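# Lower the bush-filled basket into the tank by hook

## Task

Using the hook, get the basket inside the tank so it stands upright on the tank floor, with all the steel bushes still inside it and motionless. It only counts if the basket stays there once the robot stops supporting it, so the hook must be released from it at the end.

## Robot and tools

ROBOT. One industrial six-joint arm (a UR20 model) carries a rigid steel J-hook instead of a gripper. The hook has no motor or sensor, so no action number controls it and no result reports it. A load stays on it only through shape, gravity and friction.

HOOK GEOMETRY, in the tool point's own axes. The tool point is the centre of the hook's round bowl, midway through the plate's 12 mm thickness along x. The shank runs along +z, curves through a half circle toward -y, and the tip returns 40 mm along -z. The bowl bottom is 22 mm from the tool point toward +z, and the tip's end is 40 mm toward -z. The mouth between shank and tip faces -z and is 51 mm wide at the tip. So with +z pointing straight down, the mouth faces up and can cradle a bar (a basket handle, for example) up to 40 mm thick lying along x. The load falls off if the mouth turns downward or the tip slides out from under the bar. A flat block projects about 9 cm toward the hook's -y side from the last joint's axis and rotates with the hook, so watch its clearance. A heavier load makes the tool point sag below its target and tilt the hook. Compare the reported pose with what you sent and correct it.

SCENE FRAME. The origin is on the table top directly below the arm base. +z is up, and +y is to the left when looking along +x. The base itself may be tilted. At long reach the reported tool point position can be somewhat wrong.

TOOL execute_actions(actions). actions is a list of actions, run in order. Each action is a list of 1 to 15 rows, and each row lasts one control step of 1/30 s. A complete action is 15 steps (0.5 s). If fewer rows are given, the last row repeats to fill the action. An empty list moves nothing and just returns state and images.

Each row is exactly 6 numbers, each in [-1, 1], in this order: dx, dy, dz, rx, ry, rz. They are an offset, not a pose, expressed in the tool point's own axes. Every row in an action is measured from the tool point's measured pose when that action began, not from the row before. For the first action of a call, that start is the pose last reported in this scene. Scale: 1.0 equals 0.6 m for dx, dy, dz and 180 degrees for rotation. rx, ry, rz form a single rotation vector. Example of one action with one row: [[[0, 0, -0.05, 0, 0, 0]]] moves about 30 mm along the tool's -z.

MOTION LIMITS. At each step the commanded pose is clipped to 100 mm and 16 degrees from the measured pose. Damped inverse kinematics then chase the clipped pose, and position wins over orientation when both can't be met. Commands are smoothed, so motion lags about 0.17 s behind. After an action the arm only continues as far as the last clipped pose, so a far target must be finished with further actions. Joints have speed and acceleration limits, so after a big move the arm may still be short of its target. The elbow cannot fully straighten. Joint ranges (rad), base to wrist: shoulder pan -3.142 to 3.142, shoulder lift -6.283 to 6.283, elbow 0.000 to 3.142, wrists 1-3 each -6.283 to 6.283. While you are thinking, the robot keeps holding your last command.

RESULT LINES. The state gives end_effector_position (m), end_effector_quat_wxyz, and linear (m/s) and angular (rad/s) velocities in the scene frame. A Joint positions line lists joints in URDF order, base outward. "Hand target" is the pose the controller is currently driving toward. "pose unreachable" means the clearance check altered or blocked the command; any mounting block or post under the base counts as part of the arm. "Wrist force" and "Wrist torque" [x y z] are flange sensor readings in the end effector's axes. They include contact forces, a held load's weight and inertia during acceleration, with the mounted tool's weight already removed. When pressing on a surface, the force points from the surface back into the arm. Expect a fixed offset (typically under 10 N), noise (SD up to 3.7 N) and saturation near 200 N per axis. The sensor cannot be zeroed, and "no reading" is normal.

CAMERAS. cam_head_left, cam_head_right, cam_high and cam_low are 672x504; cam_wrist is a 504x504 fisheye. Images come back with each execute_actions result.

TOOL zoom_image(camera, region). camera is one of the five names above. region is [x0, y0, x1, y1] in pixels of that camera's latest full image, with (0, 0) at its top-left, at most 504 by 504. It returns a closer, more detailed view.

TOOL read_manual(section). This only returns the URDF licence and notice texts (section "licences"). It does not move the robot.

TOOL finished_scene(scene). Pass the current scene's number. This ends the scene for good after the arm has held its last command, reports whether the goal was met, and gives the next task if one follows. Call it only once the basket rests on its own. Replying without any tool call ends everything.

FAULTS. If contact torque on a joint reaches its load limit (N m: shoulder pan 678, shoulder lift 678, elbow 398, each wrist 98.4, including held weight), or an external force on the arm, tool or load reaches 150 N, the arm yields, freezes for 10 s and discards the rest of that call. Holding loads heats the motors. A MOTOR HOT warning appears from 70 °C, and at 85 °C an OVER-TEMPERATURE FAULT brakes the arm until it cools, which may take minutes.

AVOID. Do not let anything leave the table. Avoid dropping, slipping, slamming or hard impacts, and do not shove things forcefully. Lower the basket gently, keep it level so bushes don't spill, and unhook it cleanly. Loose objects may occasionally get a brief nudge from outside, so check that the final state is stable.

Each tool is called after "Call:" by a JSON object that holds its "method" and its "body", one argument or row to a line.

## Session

Call:
{"method": "execute_actions", "body": {
  "actions": []
}}

Scene clock: 0.00 s.
end_effector_position=(+1.1072, -0.4294, +0.1291) end_effector_quat_wxyz=(-0.209, +0.138, +0.943, -0.219) end_effector_velocity=(+0.000, +0.000, -0.001) end_effector_angular_velocity=(+0.000, +0.001, +0.000)
Joint positions: [-0.341 -0.867  1.514 -1.868 -2.08  -1.558]
Joint velocities: [ 0.     0.001 -0.     0.    -0.     0.   ]
Motor temperatures (°C, as the motors report them): [25 26 24 28 30 28]
Wrist force (N, on the end effector, along its own x y z axes, offset not removed): no reading
Wrist torque (N m, same axes, about the end effector's origin, offset not removed): no reading
Hand target: +1.107, -0.429, +0.129; -0.209, +0.138, +0.943, -0.219

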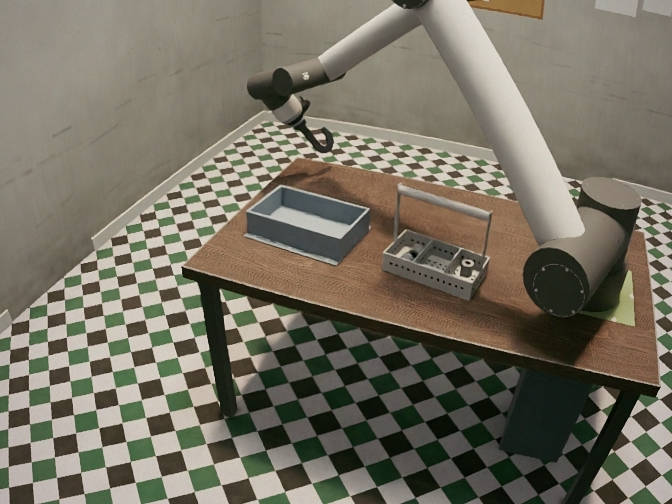

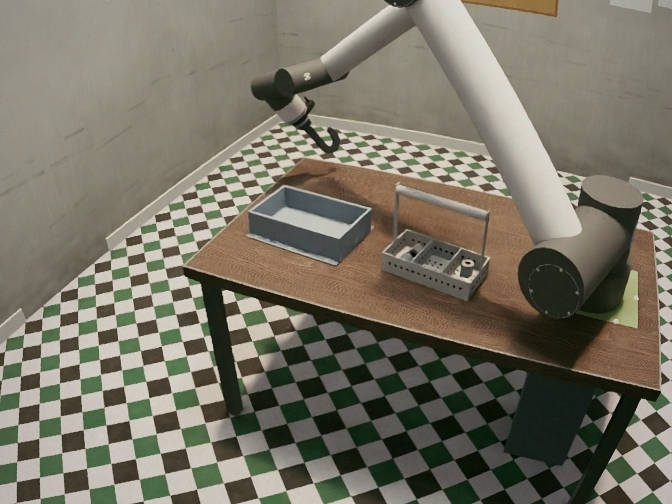

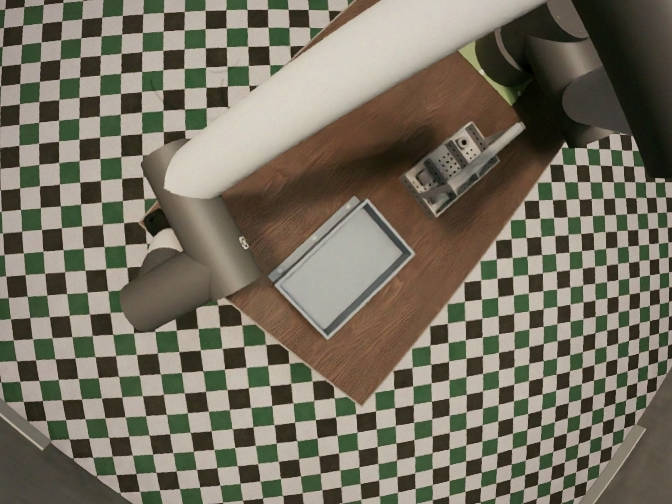

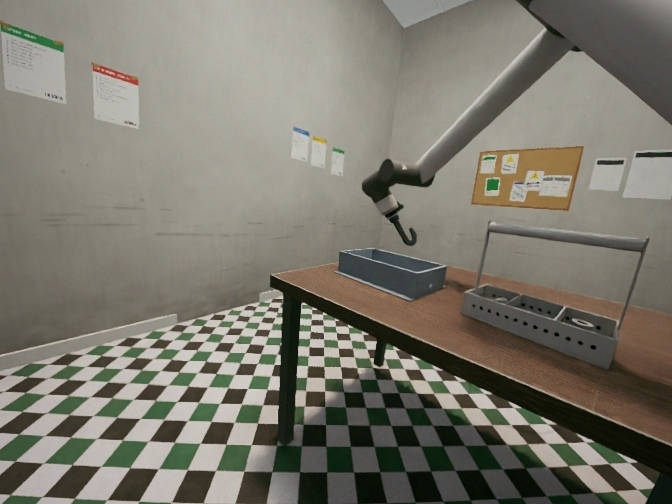

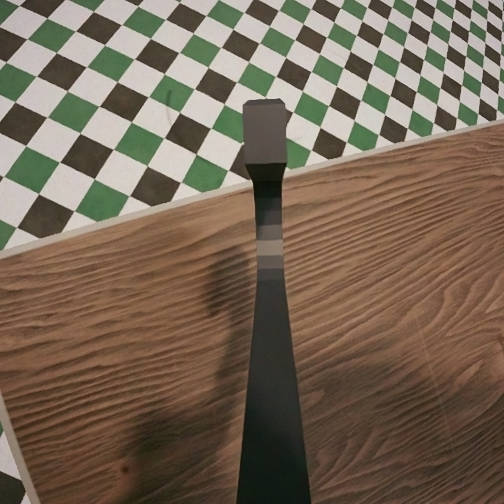

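Call:
{"method": "zoom_image", "body": {
  "camera": "cam_high",
  "region": [390, 100, 550, 240]
}}

Call:
{"method": "zoom_image", "body": {
  "camera": "cam_high",
  "region": [250, 180, 430, 350]
}}

Call:
{"method": "zoom_image", "body": {
  "camera": "cam_head_left",
  "region": [230, 160, 510, 310]
}}

Region (390, 100, 550, 240) of cam_high's 672x504 image, scaled by 3.150, with more detail than that image has; it fills the top 441 rows of this view, and the rest is white.

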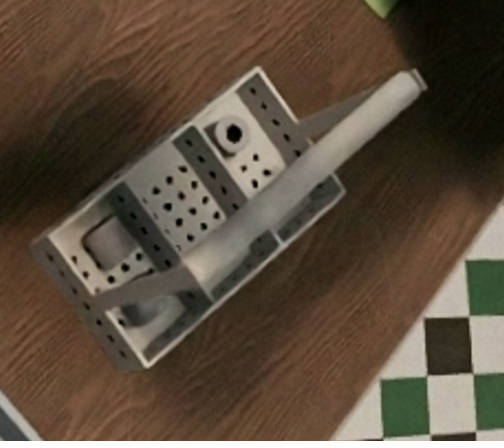

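Region (250, 180, 430, 350) of cam_high's 672x504 image, scaled by 2.800, with more detail than that image has.

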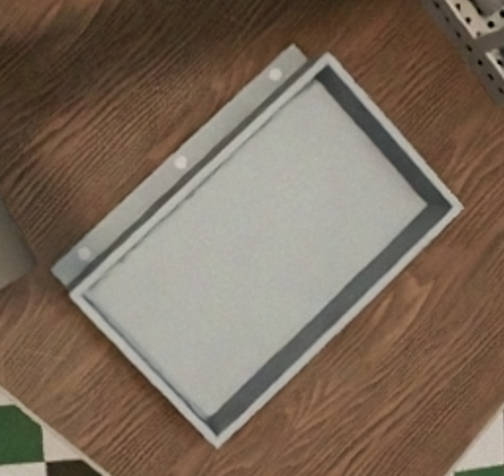

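Region (230, 160, 510, 310) of cam_head_left's 672x504 image, scaled by 1.800, with more detail than that image has; it fills the top 270 rows of this view, and the rest is white.

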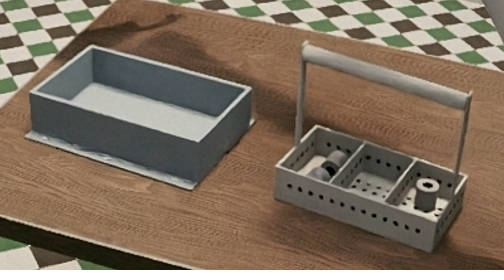

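Call:
{"method": "execute_actions", "body": {
  "actions": [
    [[0.006,0.002,-0.001,-0.0046,-0.0037,-0.0011],[0.019,0.007,-0.003,-0.0122,-0.0098,-0.0029],[0.037,0.014,-0.005,-0.023,-0.0184,-0.0054],[0.062,0.024,-0.009,-0.0352,-0.0282,-0.0082],[0.089,0.034,-0.013,-0.049,-0.0392,-0.0115],[0.12,0.046,-0.017,-0.0627,-0.0502,-0.0147],[0.154,0.059,-0.022,-0.0765,-0.0612,-0.0179],[0.188,0.072,-0.027,-0.0903,-0.0722,-0.0211],[0.222,0.085,-0.032,-0.1025,-0.082,-0.024],[0.256,0.098,-0.037,-0.1148,-0.0918,-0.0269],[0.29,0.111,-0.042,-0.1255,-0.1004,-0.0294],[0.324,0.124,-0.047,-0.1346,-0.1077,-0.0315],[0.358,0.137,-0.052,-0.1423,-0.1138,-0.0333],[0.392,0.15,-0.056,-0.1484,-0.1187,-0.0347],[0.426,0.163,-0.061,-0.153,-0.1224,-0.0358]]
  ]
}}

Scene clock: 4.33 s.
end_effector_position=(+0.9856, -0.3038, +0.1769) end_effector_quat_wxyz=(-0.058, +0.100, +0.992, -0.050) end_effector_velocity=(-0.401, +0.408, +0.133) end_effector_angular_velocity=(+0.744, -0.877, +0.219)
Joint positions: [-0.393 -1.156  1.893 -2.226 -1.694 -1.784]
Joint velocities: [-0.143 -0.805  1.061 -0.812  1.004 -0.442]
Motor temperatures (°C, as the motors report them): [25 26 24 28 30 28]
Wrist force (N, on the end effector, along its own x y z axes, offset not removed): [2.3 0.3 3.3]
Wrist torque (N m, same axes, about the end effector's origin, offset not removed): [0.37 -0.50 0.21]
Hand target: +0.935, -0.253, +0.190; -0.015, +0.088, +0.996, -0.007
Off the commanded pose: 0.095 m, 9 deg; position clipped at the last step of the last action.

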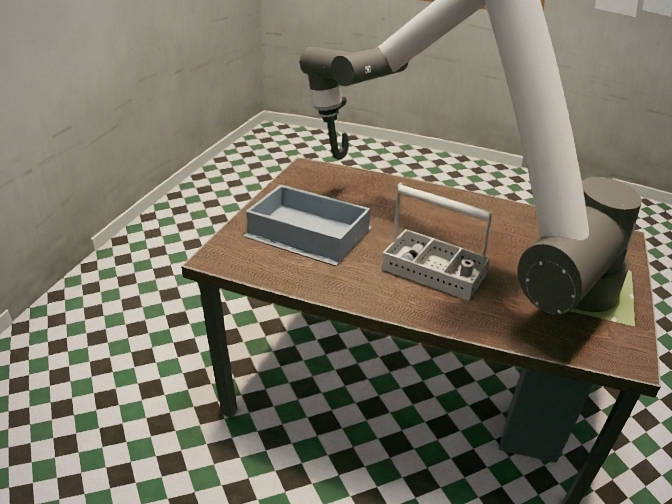

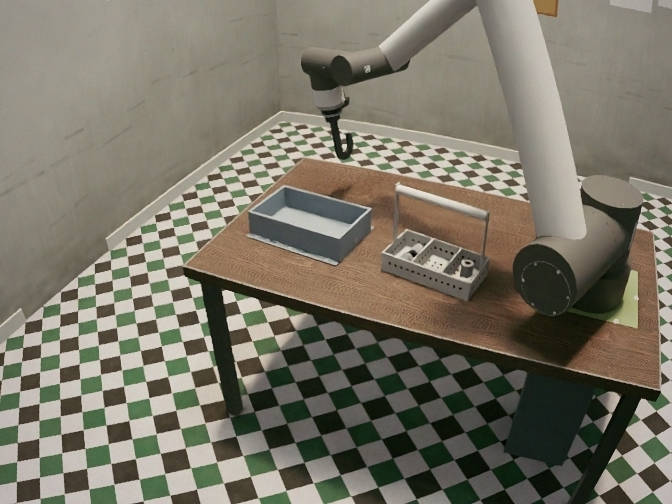

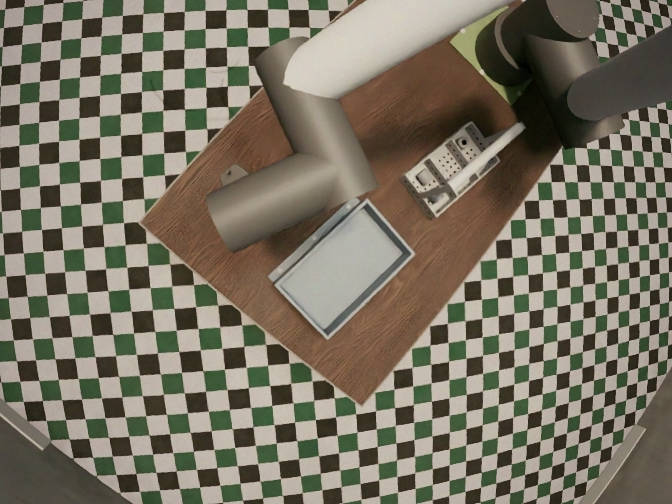

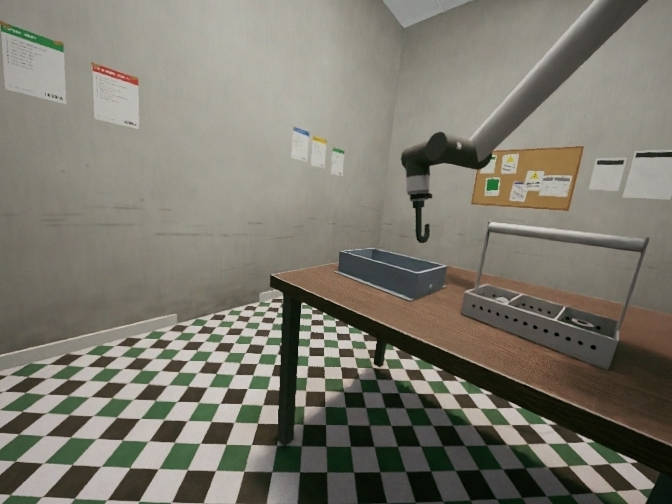

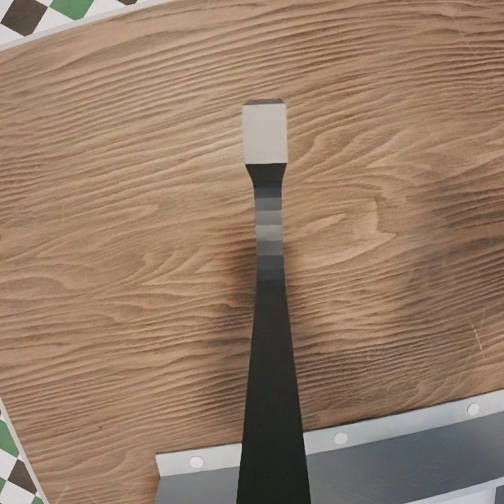

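Call:
{"method": "execute_actions", "body": {
  "actions": []
}}

Scene clock: 4.40 s.
end_effector_position=(+0.9600, -0.2778, +0.1843) end_effector_quat_wxyz=(-0.035, +0.094, +0.995, -0.027) end_effector_velocity=(-0.317, +0.316, +0.078) end_effector_angular_velocity=(+0.477, -0.548, +0.142)
Joint positions: [-0.4   -1.205  1.958 -2.272 -1.636 -1.807]
Joint velocities: [-0.077 -0.567  0.761 -0.514  0.65  -0.248]
Motor temperatures (°C, as the motors report them): [25 26 24 28 30 28]
Wrist force (N, on the end effector, along its own x y z axes, offset not removed): [16.0 4.9 -2.1]
Wrist torque (N m, same axes, about the end effector's origin, offset not removed): [0.72 -2.79 -0.30]
Hand target: +0.935, -0.253, +0.190; -0.015, +0.088, +0.996, -0.007
Off the commanded pose: 0.058 m, 5 deg; position clipped at the last step of the last action.

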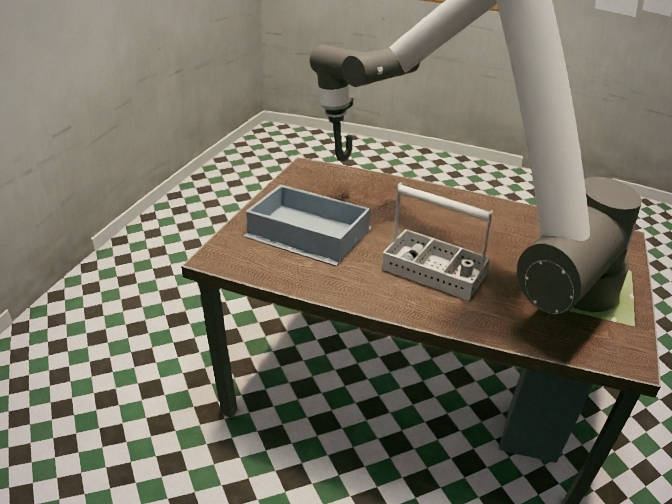

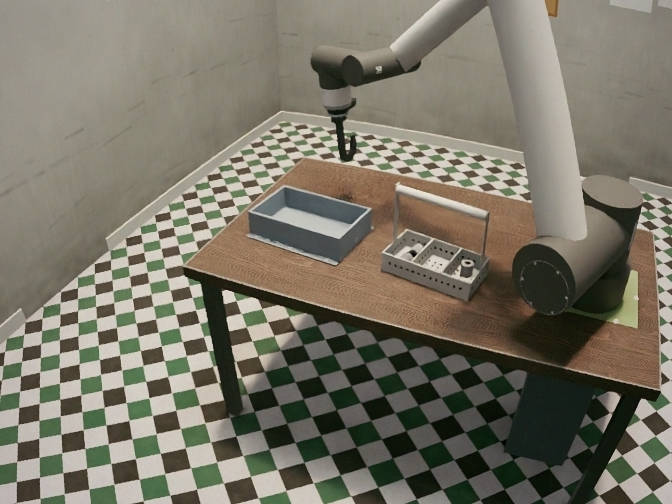

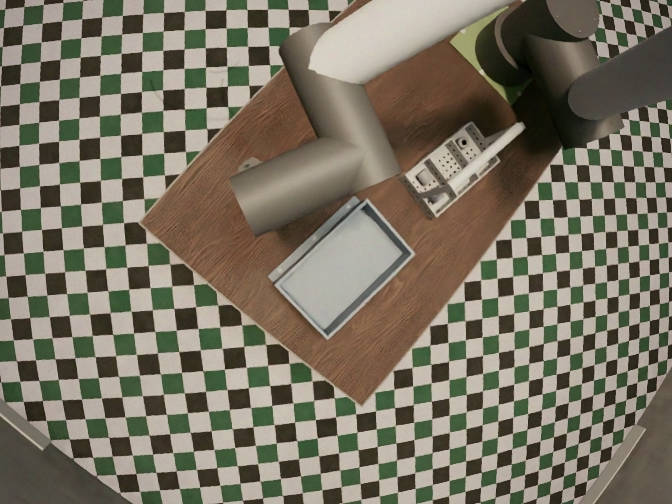

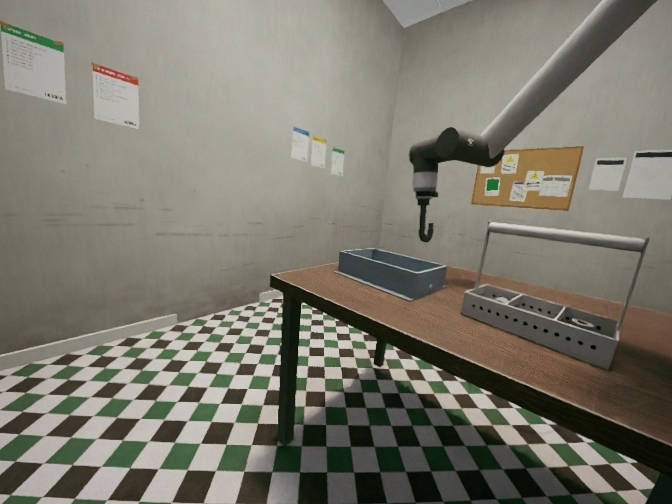

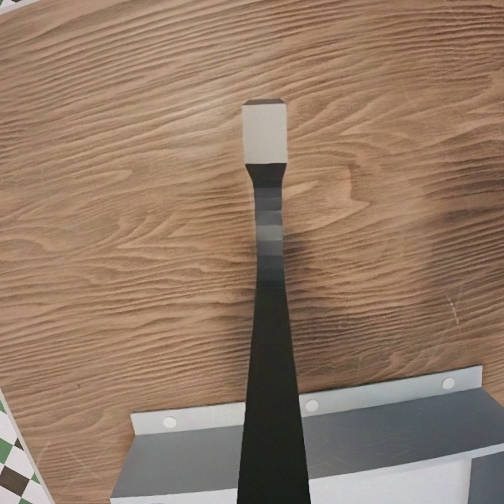

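Call:
{"method": "execute_actions", "body": {
  "actions": []
}}

Scene clock: 4.57 s.
end_effector_position=(+0.9379, -0.2555, +0.1894) end_effector_quat_wxyz=(-0.017, +0.088, +0.996, -0.009) end_effector_velocity=(-0.037, +0.037, +0.007) end_effector_angular_velocity=(+0.055, -0.065, +0.019)
Joint positions: [-0.406 -1.244  2.011 -2.308 -1.59  -1.825]
Joint velocities: [-0.009 -0.064  0.089 -0.062  0.077 -0.03 ]
Motor temperatures (°C, as the motors report them): [25 26 24 28 30 28]
Wrist force (N, on the end effector, along its own x y z axes, offset not removed): [5.9 0.6 2.8]
Wrist torque (N m, same axes, about the end effector's origin, offset not removed): [0.28 -1.16 0.00]
Hand target: +0.935, -0.253, +0.190; -0.015, +0.088, +0.996, -0.007
Off the commanded pose: 0.027 m, 2 deg; position clipped at the last step of the last action.

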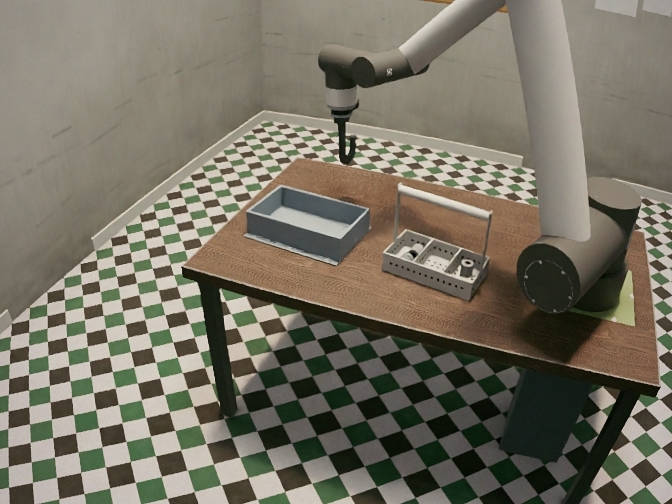

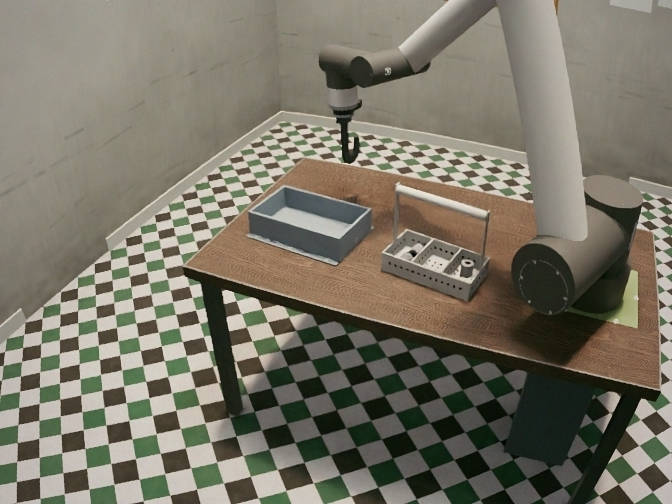

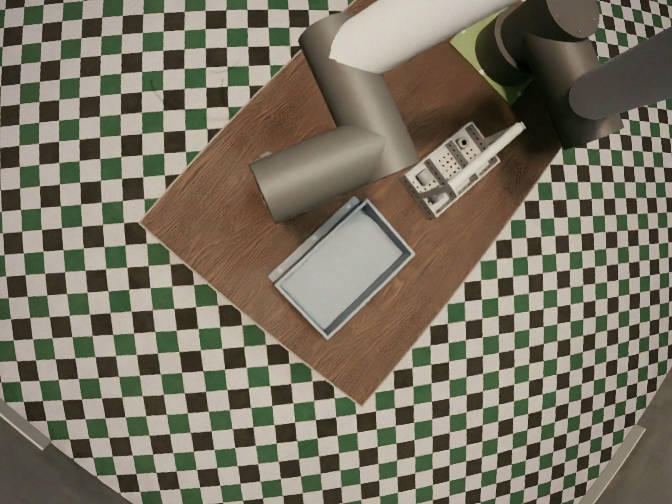

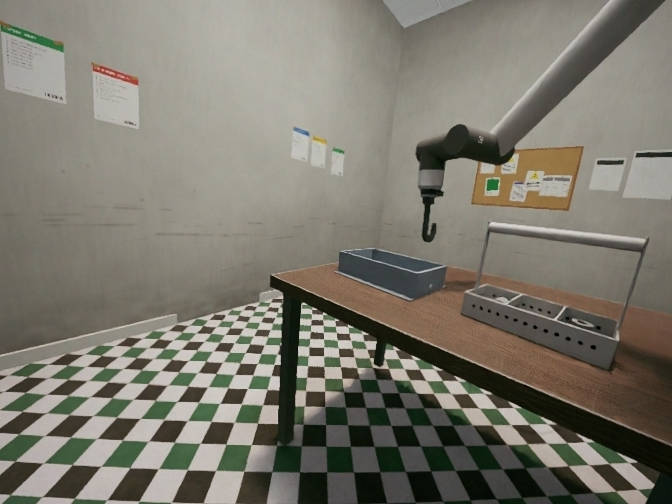

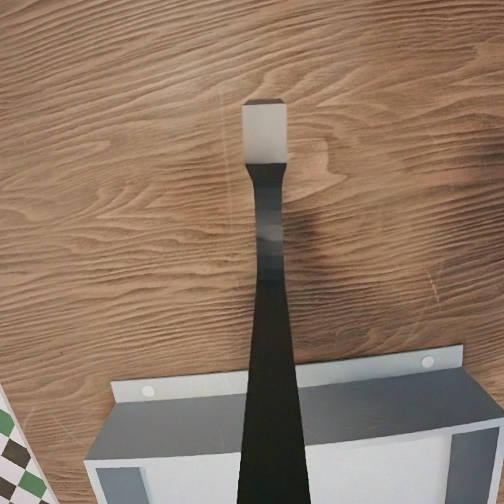

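Call:
{"method": "execute_actions", "body": {
  "actions": [
    [[0.0065,0.0043,-0.0029,-0.001,-0.0015,0],[0.017,0.0112,-0.0076,-0.002,-0.003,0],[0.0326,0.0215,-0.0146,-0.003,-0.0045,0],[0.0535,0.0353,-0.0239,-0.004,-0.006,0],[0.0782,0.0517,-0.0349,-0.005,-0.0075,0],[0.1056,0.0697,-0.0471,-0.006,-0.009,0],[0.1356,0.0895,-0.0605,-0.0067,-0.0103,0],[0.1669,0.1102,-0.0745,-0.0067,-0.0103,0],[0.1982,0.1309,-0.0885,-0.0067,-0.0103,0],[0.2295,0.1515,-0.1024,-0.0067,-0.0103,0],[0.2608,0.1722,-0.1164,-0.0067,-0.0103,0],[0.2934,0.1937,-0.131,-0.0067,-0.0103,0],[0.326,0.2153,-0.1455,-0.0067,-0.0103,0],[0.3586,0.2368,-0.16,-0.0067,-0.0103,0],[0.3912,0.2583,-0.1746,-0.0067,-0.0103,0]]
  ]
}}

Scene clock: 6.20 s.
end_effector_position=(+0.8090, -0.1278, +0.2519) end_effector_quat_wxyz=(-0.002, +0.088, +0.996, +0.000) end_effector_velocity=(-0.397, +0.388, +0.197) end_effector_angular_velocity=(+0.002, -0.007, +0.004)
Joint positions: [-0.341 -1.462  2.19  -2.293 -1.562 -1.76 ]
Joint velocities: [ 0.271 -0.674  0.424  0.241  0.007  0.268]
Motor temperatures (°C, as the motors report them): [25 26 24 28 30 28]
Wrist force (N, on the end effector, along its own x y z axes, offset not removed): [3.8 3.6 1.6]
Wrist torque (N m, same axes, about the end effector's origin, offset not removed): [0.94 -0.74 0.11]
Hand target: +0.763, -0.084, +0.276; +0.000, +0.088, +0.996, +0.000
Off the commanded pose: 0.109 m, 0 deg; position clipped at the last step of the last action.

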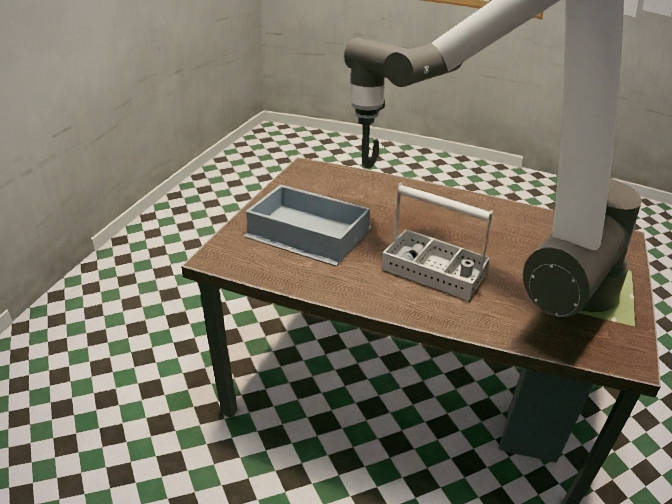

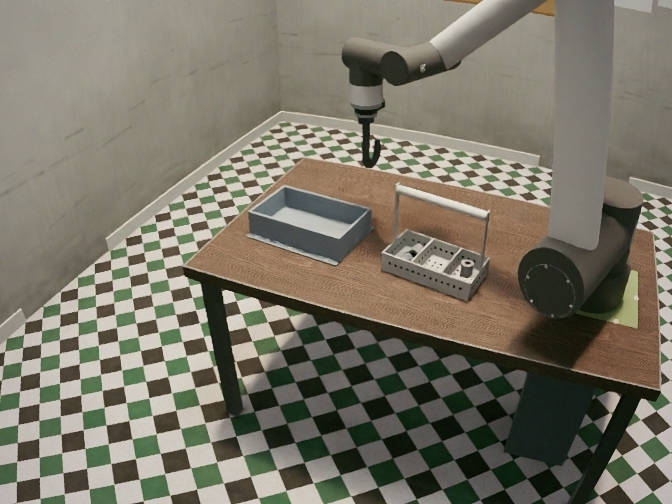

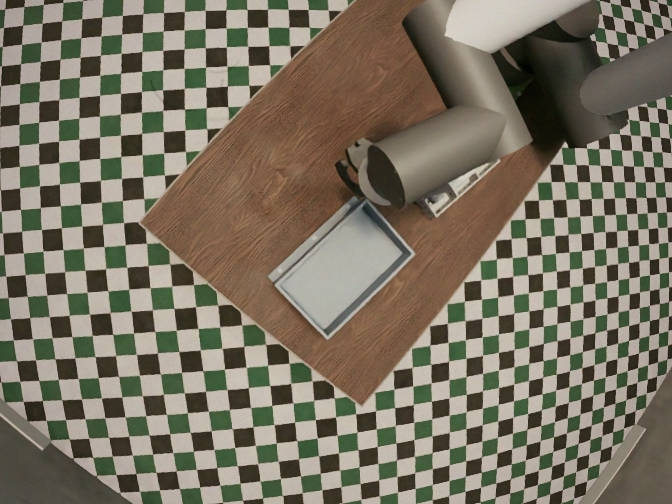

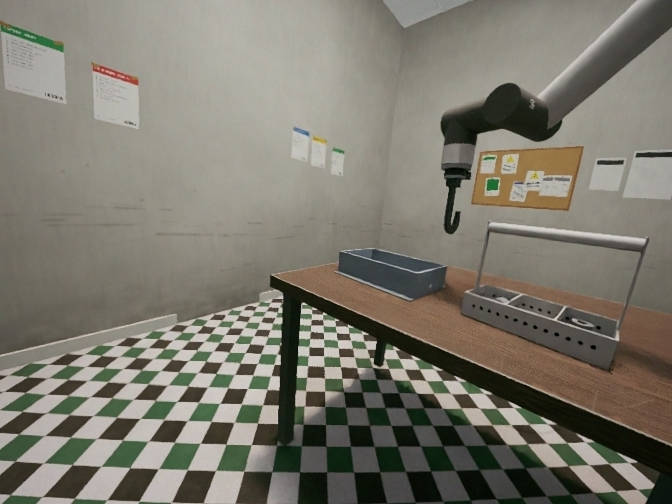

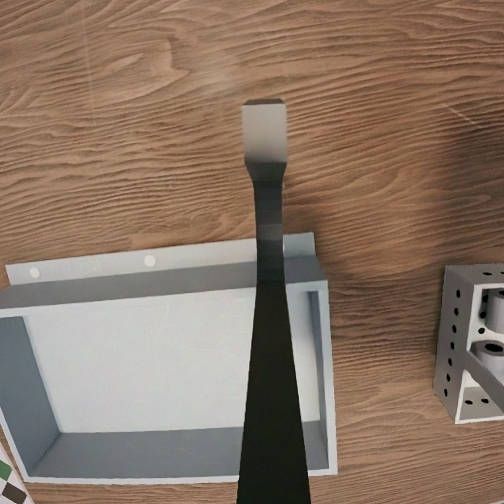

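Call:
{"method": "execute_actions", "body": {
  "actions": [
    [[0.0927,0.0658,-0.0407,0,0,0],[0.0995,0.0769,-0.0418,0,0,0],[0.1101,0.0939,-0.0436,0,0,0],[0.124,0.1164,-0.0458,0,0,0],[0.1406,0.1432,-0.0486,0,0,0],[0.159,0.1729,-0.0516,0,0,0],[0.179,0.2052,-0.0548,0,0,0],[0.2,0.2392,-0.0583,0,0,0],[0.2211,0.2732,-0.0617,0,0,0],[0.2421,0.3072,-0.0652,0,0,0],[0.2629,0.3407,-0.0686,0,0,0],[0.2822,0.3719,-0.0717,0,0,0],[0.3013,0.4027,-0.0748,0,0,0],[0.3189,0.4312,-0.0777,0,0,0],[0.3328,0.4537,-0.08,0,0,0]]
  ]
}}

Call:
{"method": "execute_actions", "body": {
  "actions": []
}}

Scene clock: 7.87 s.
end_effector_position=(+0.6882, +0.0937, +0.2902) end_effector_quat_wxyz=(-0.002, +0.086, +0.996, +0.002) end_effector_velocity=(-0.222, +0.547, +0.055) end_effector_angular_velocity=(+0.009, -0.005, +0.017)
Joint positions: [-0.089 -1.637  2.3   -2.229 -1.557 -1.512]
Joint velocities: [ 0.76  -0.218  0.096  0.107  0.013  0.743]
Motor temperatures (°C, as the motors report them): [25 26 24 28 30 28]
Wrist force (N, on the end effector, along its own x y z axes, offset not removed): [2.9 0.9 2.6]
Wrist torque (N m, same axes, about the end effector's origin, offset not removed): [0.48 -0.55 0.17]
Hand target: +0.661, +0.159, +0.296; -0.002, +0.086, +0.996, +0.003
Off the commanded pose: 0.087 m, 0 deg; position clipped at the last step of the last action.

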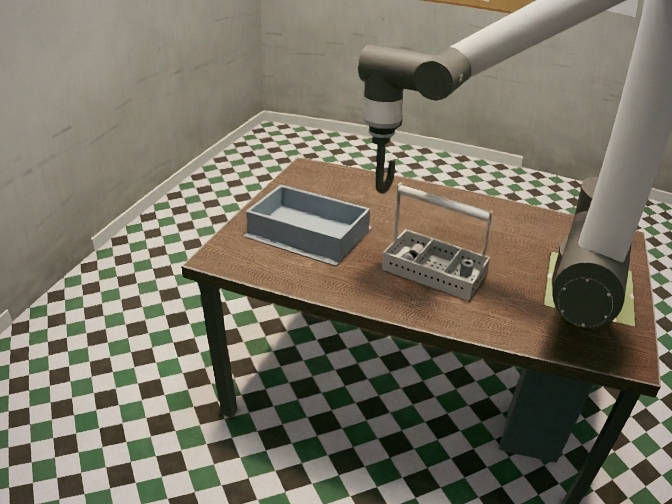

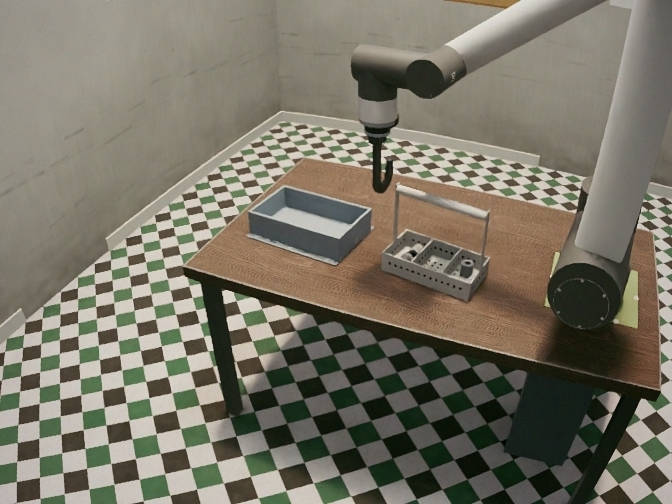

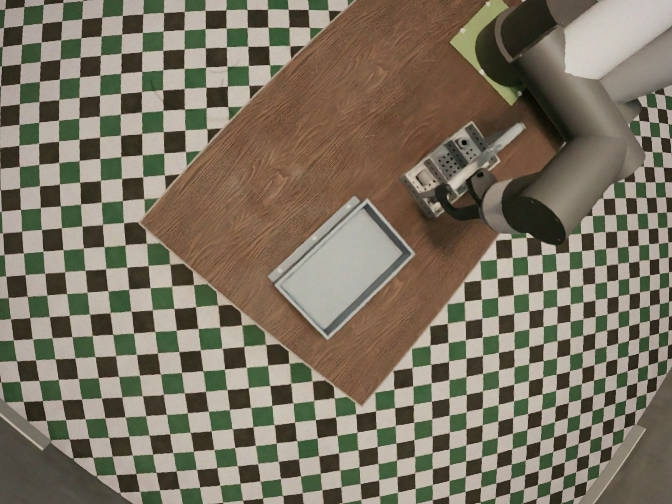

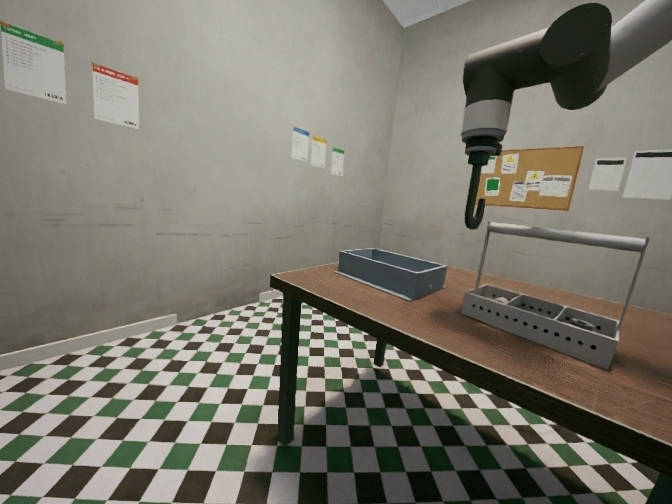

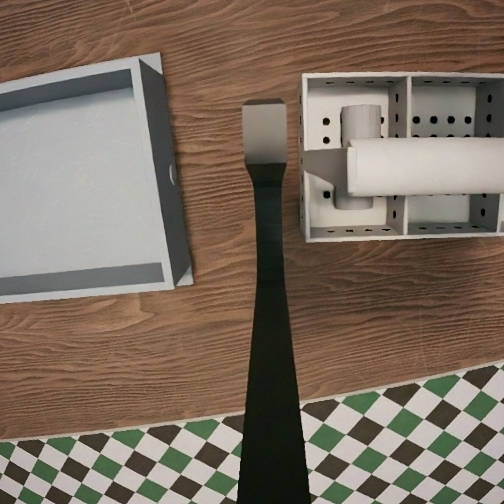

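Scene clock: 7.87 s.
end_effector_position=(+0.6882, +0.0937, +0.2902) end_effector_quat_wxyz=(-0.002, +0.086, +0.996, +0.002) end_effector_velocity=(-0.222, +0.547, +0.055) end_effector_angular_velocity=(+0.009, -0.005, +0.017)
Joint positions: [-0.089 -1.637  2.3   -2.229 -1.557 -1.512]
Joint velocities: [ 0.76  -0.218  0.096  0.107  0.013  0.743]
Motor temperatures (°C, as the motors report them): [25 26 24 28 30 28]
Wrist force (N, on the end effector, along its own x y z axes, offset not removed): [2.9 0.9 2.6]
Wrist torque (N m, same axes, about the end effector's origin, offset not removed): [0.48 -0.55 0.17]
Hand target: +0.661, +0.159, +0.296; -0.002, +0.086, +0.996, +0.003
Off the commanded pose: 0.087 m, 0 deg; position clipped at the last step of the last action.

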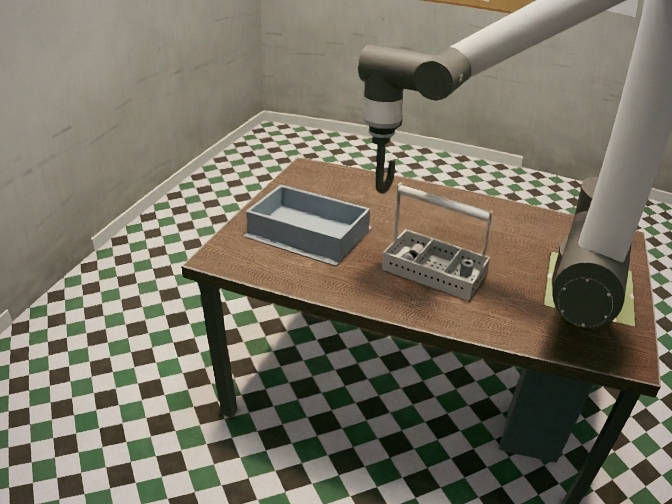

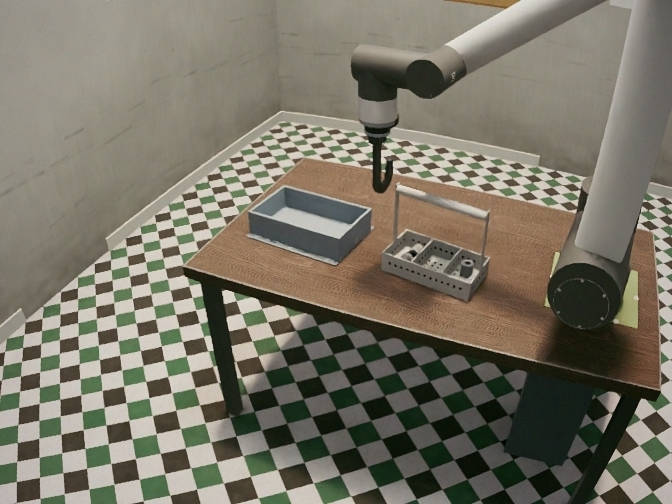

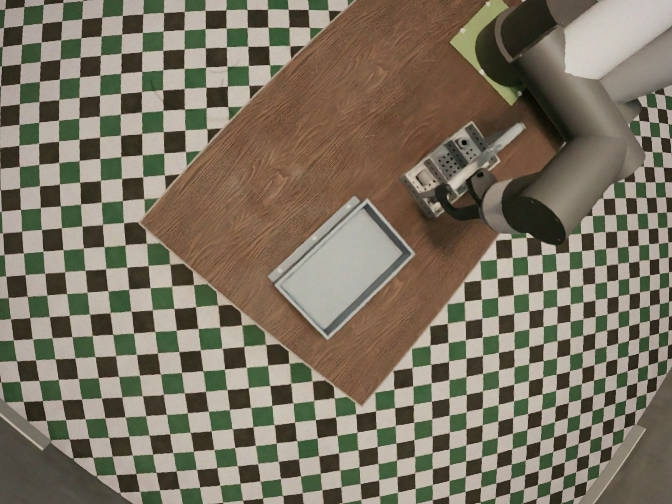

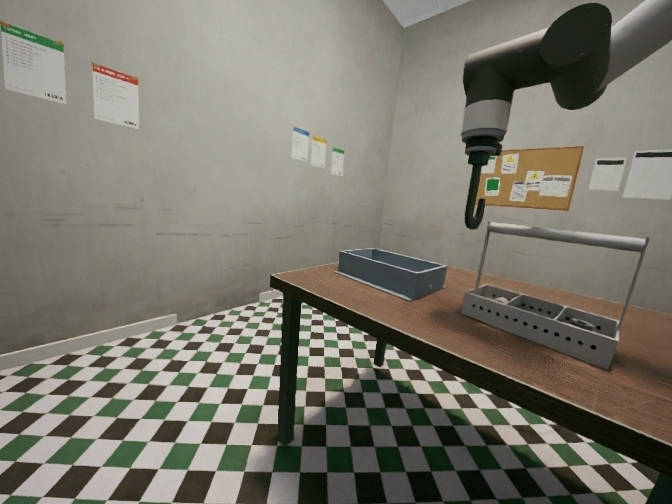

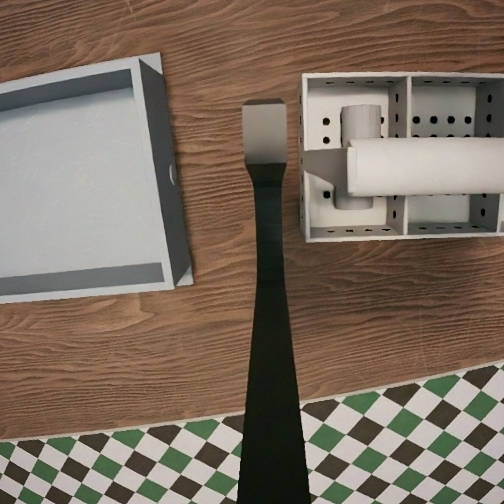

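Call:
{"method": "execute_actions", "body": {
  "actions": []
}}

Scene clock: 8.73 s.
end_effector_position=(+0.6607, +0.1586, +0.2963) end_effector_quat_wxyz=(-0.002, +0.086, +0.996, +0.003) end_effector_velocity=(-0.001, -0.000, -0.001) end_effector_angular_velocity=(-0.000, +0.003, -0.001)
Joint positions: [ 0.004 -1.66   2.308 -2.217 -1.555 -1.42 ]
Joint velocities: [-0.001  0.     0.001  0.001 -0.     0.   ]
Motor temperatures (°C, as the motors report them): [25 26 24 28 30 28]
Wrist force (N, on the end effector, along its own x y z axes, offset not removed): [1.2 2.8 6.0]
Wrist torque (N m, same axes, about the end effector's origin, offset not removed): [0.93 -0.21 0.30]
Hand target: +0.661, +0.159, +0.296; -0.002, +0.086, +0.996, +0.003
Off the commanded pose: 0.017 m, 0 deg; position clipped at the last step of the last action.

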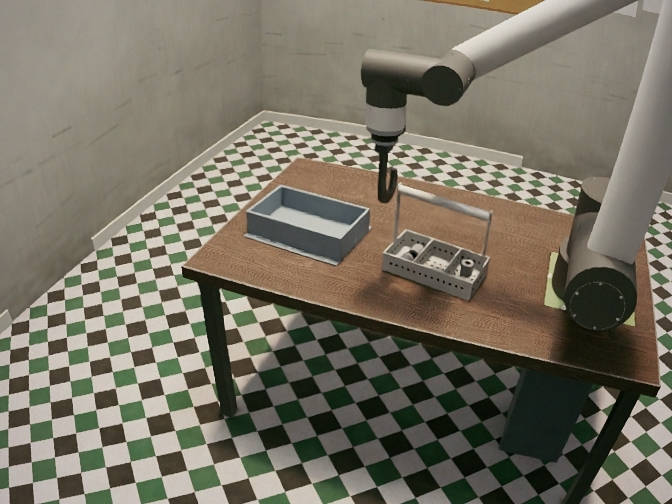

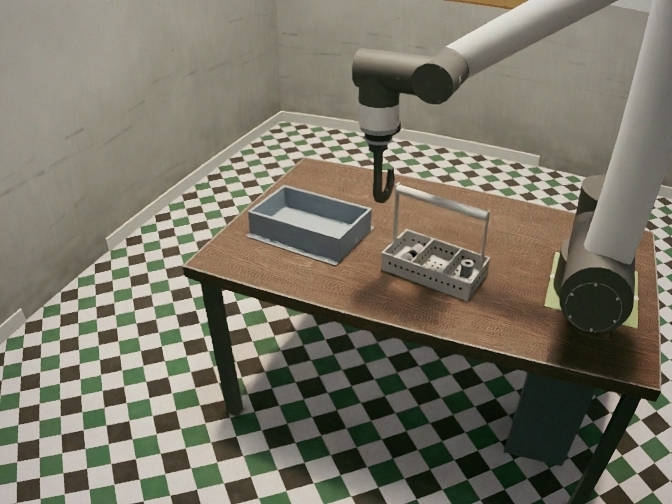

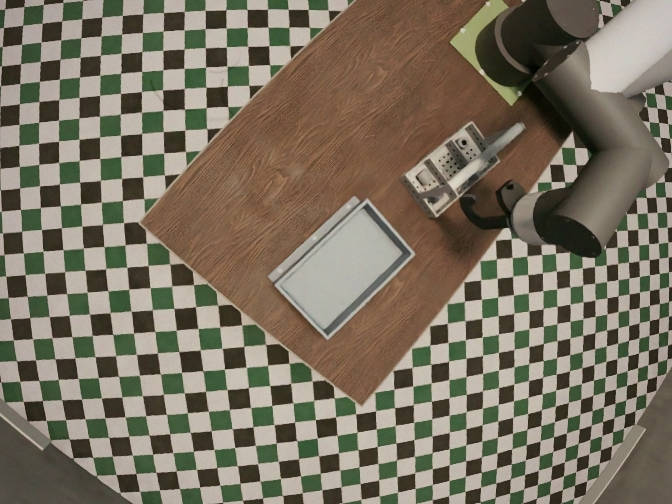

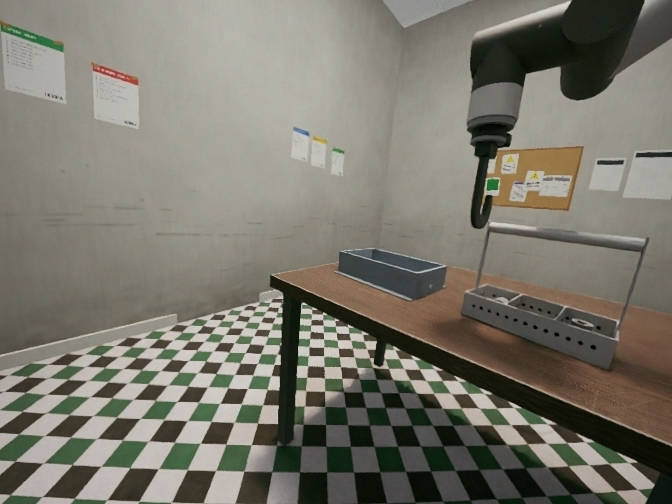

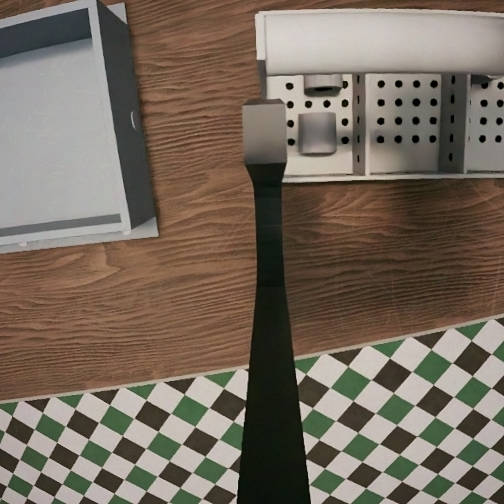

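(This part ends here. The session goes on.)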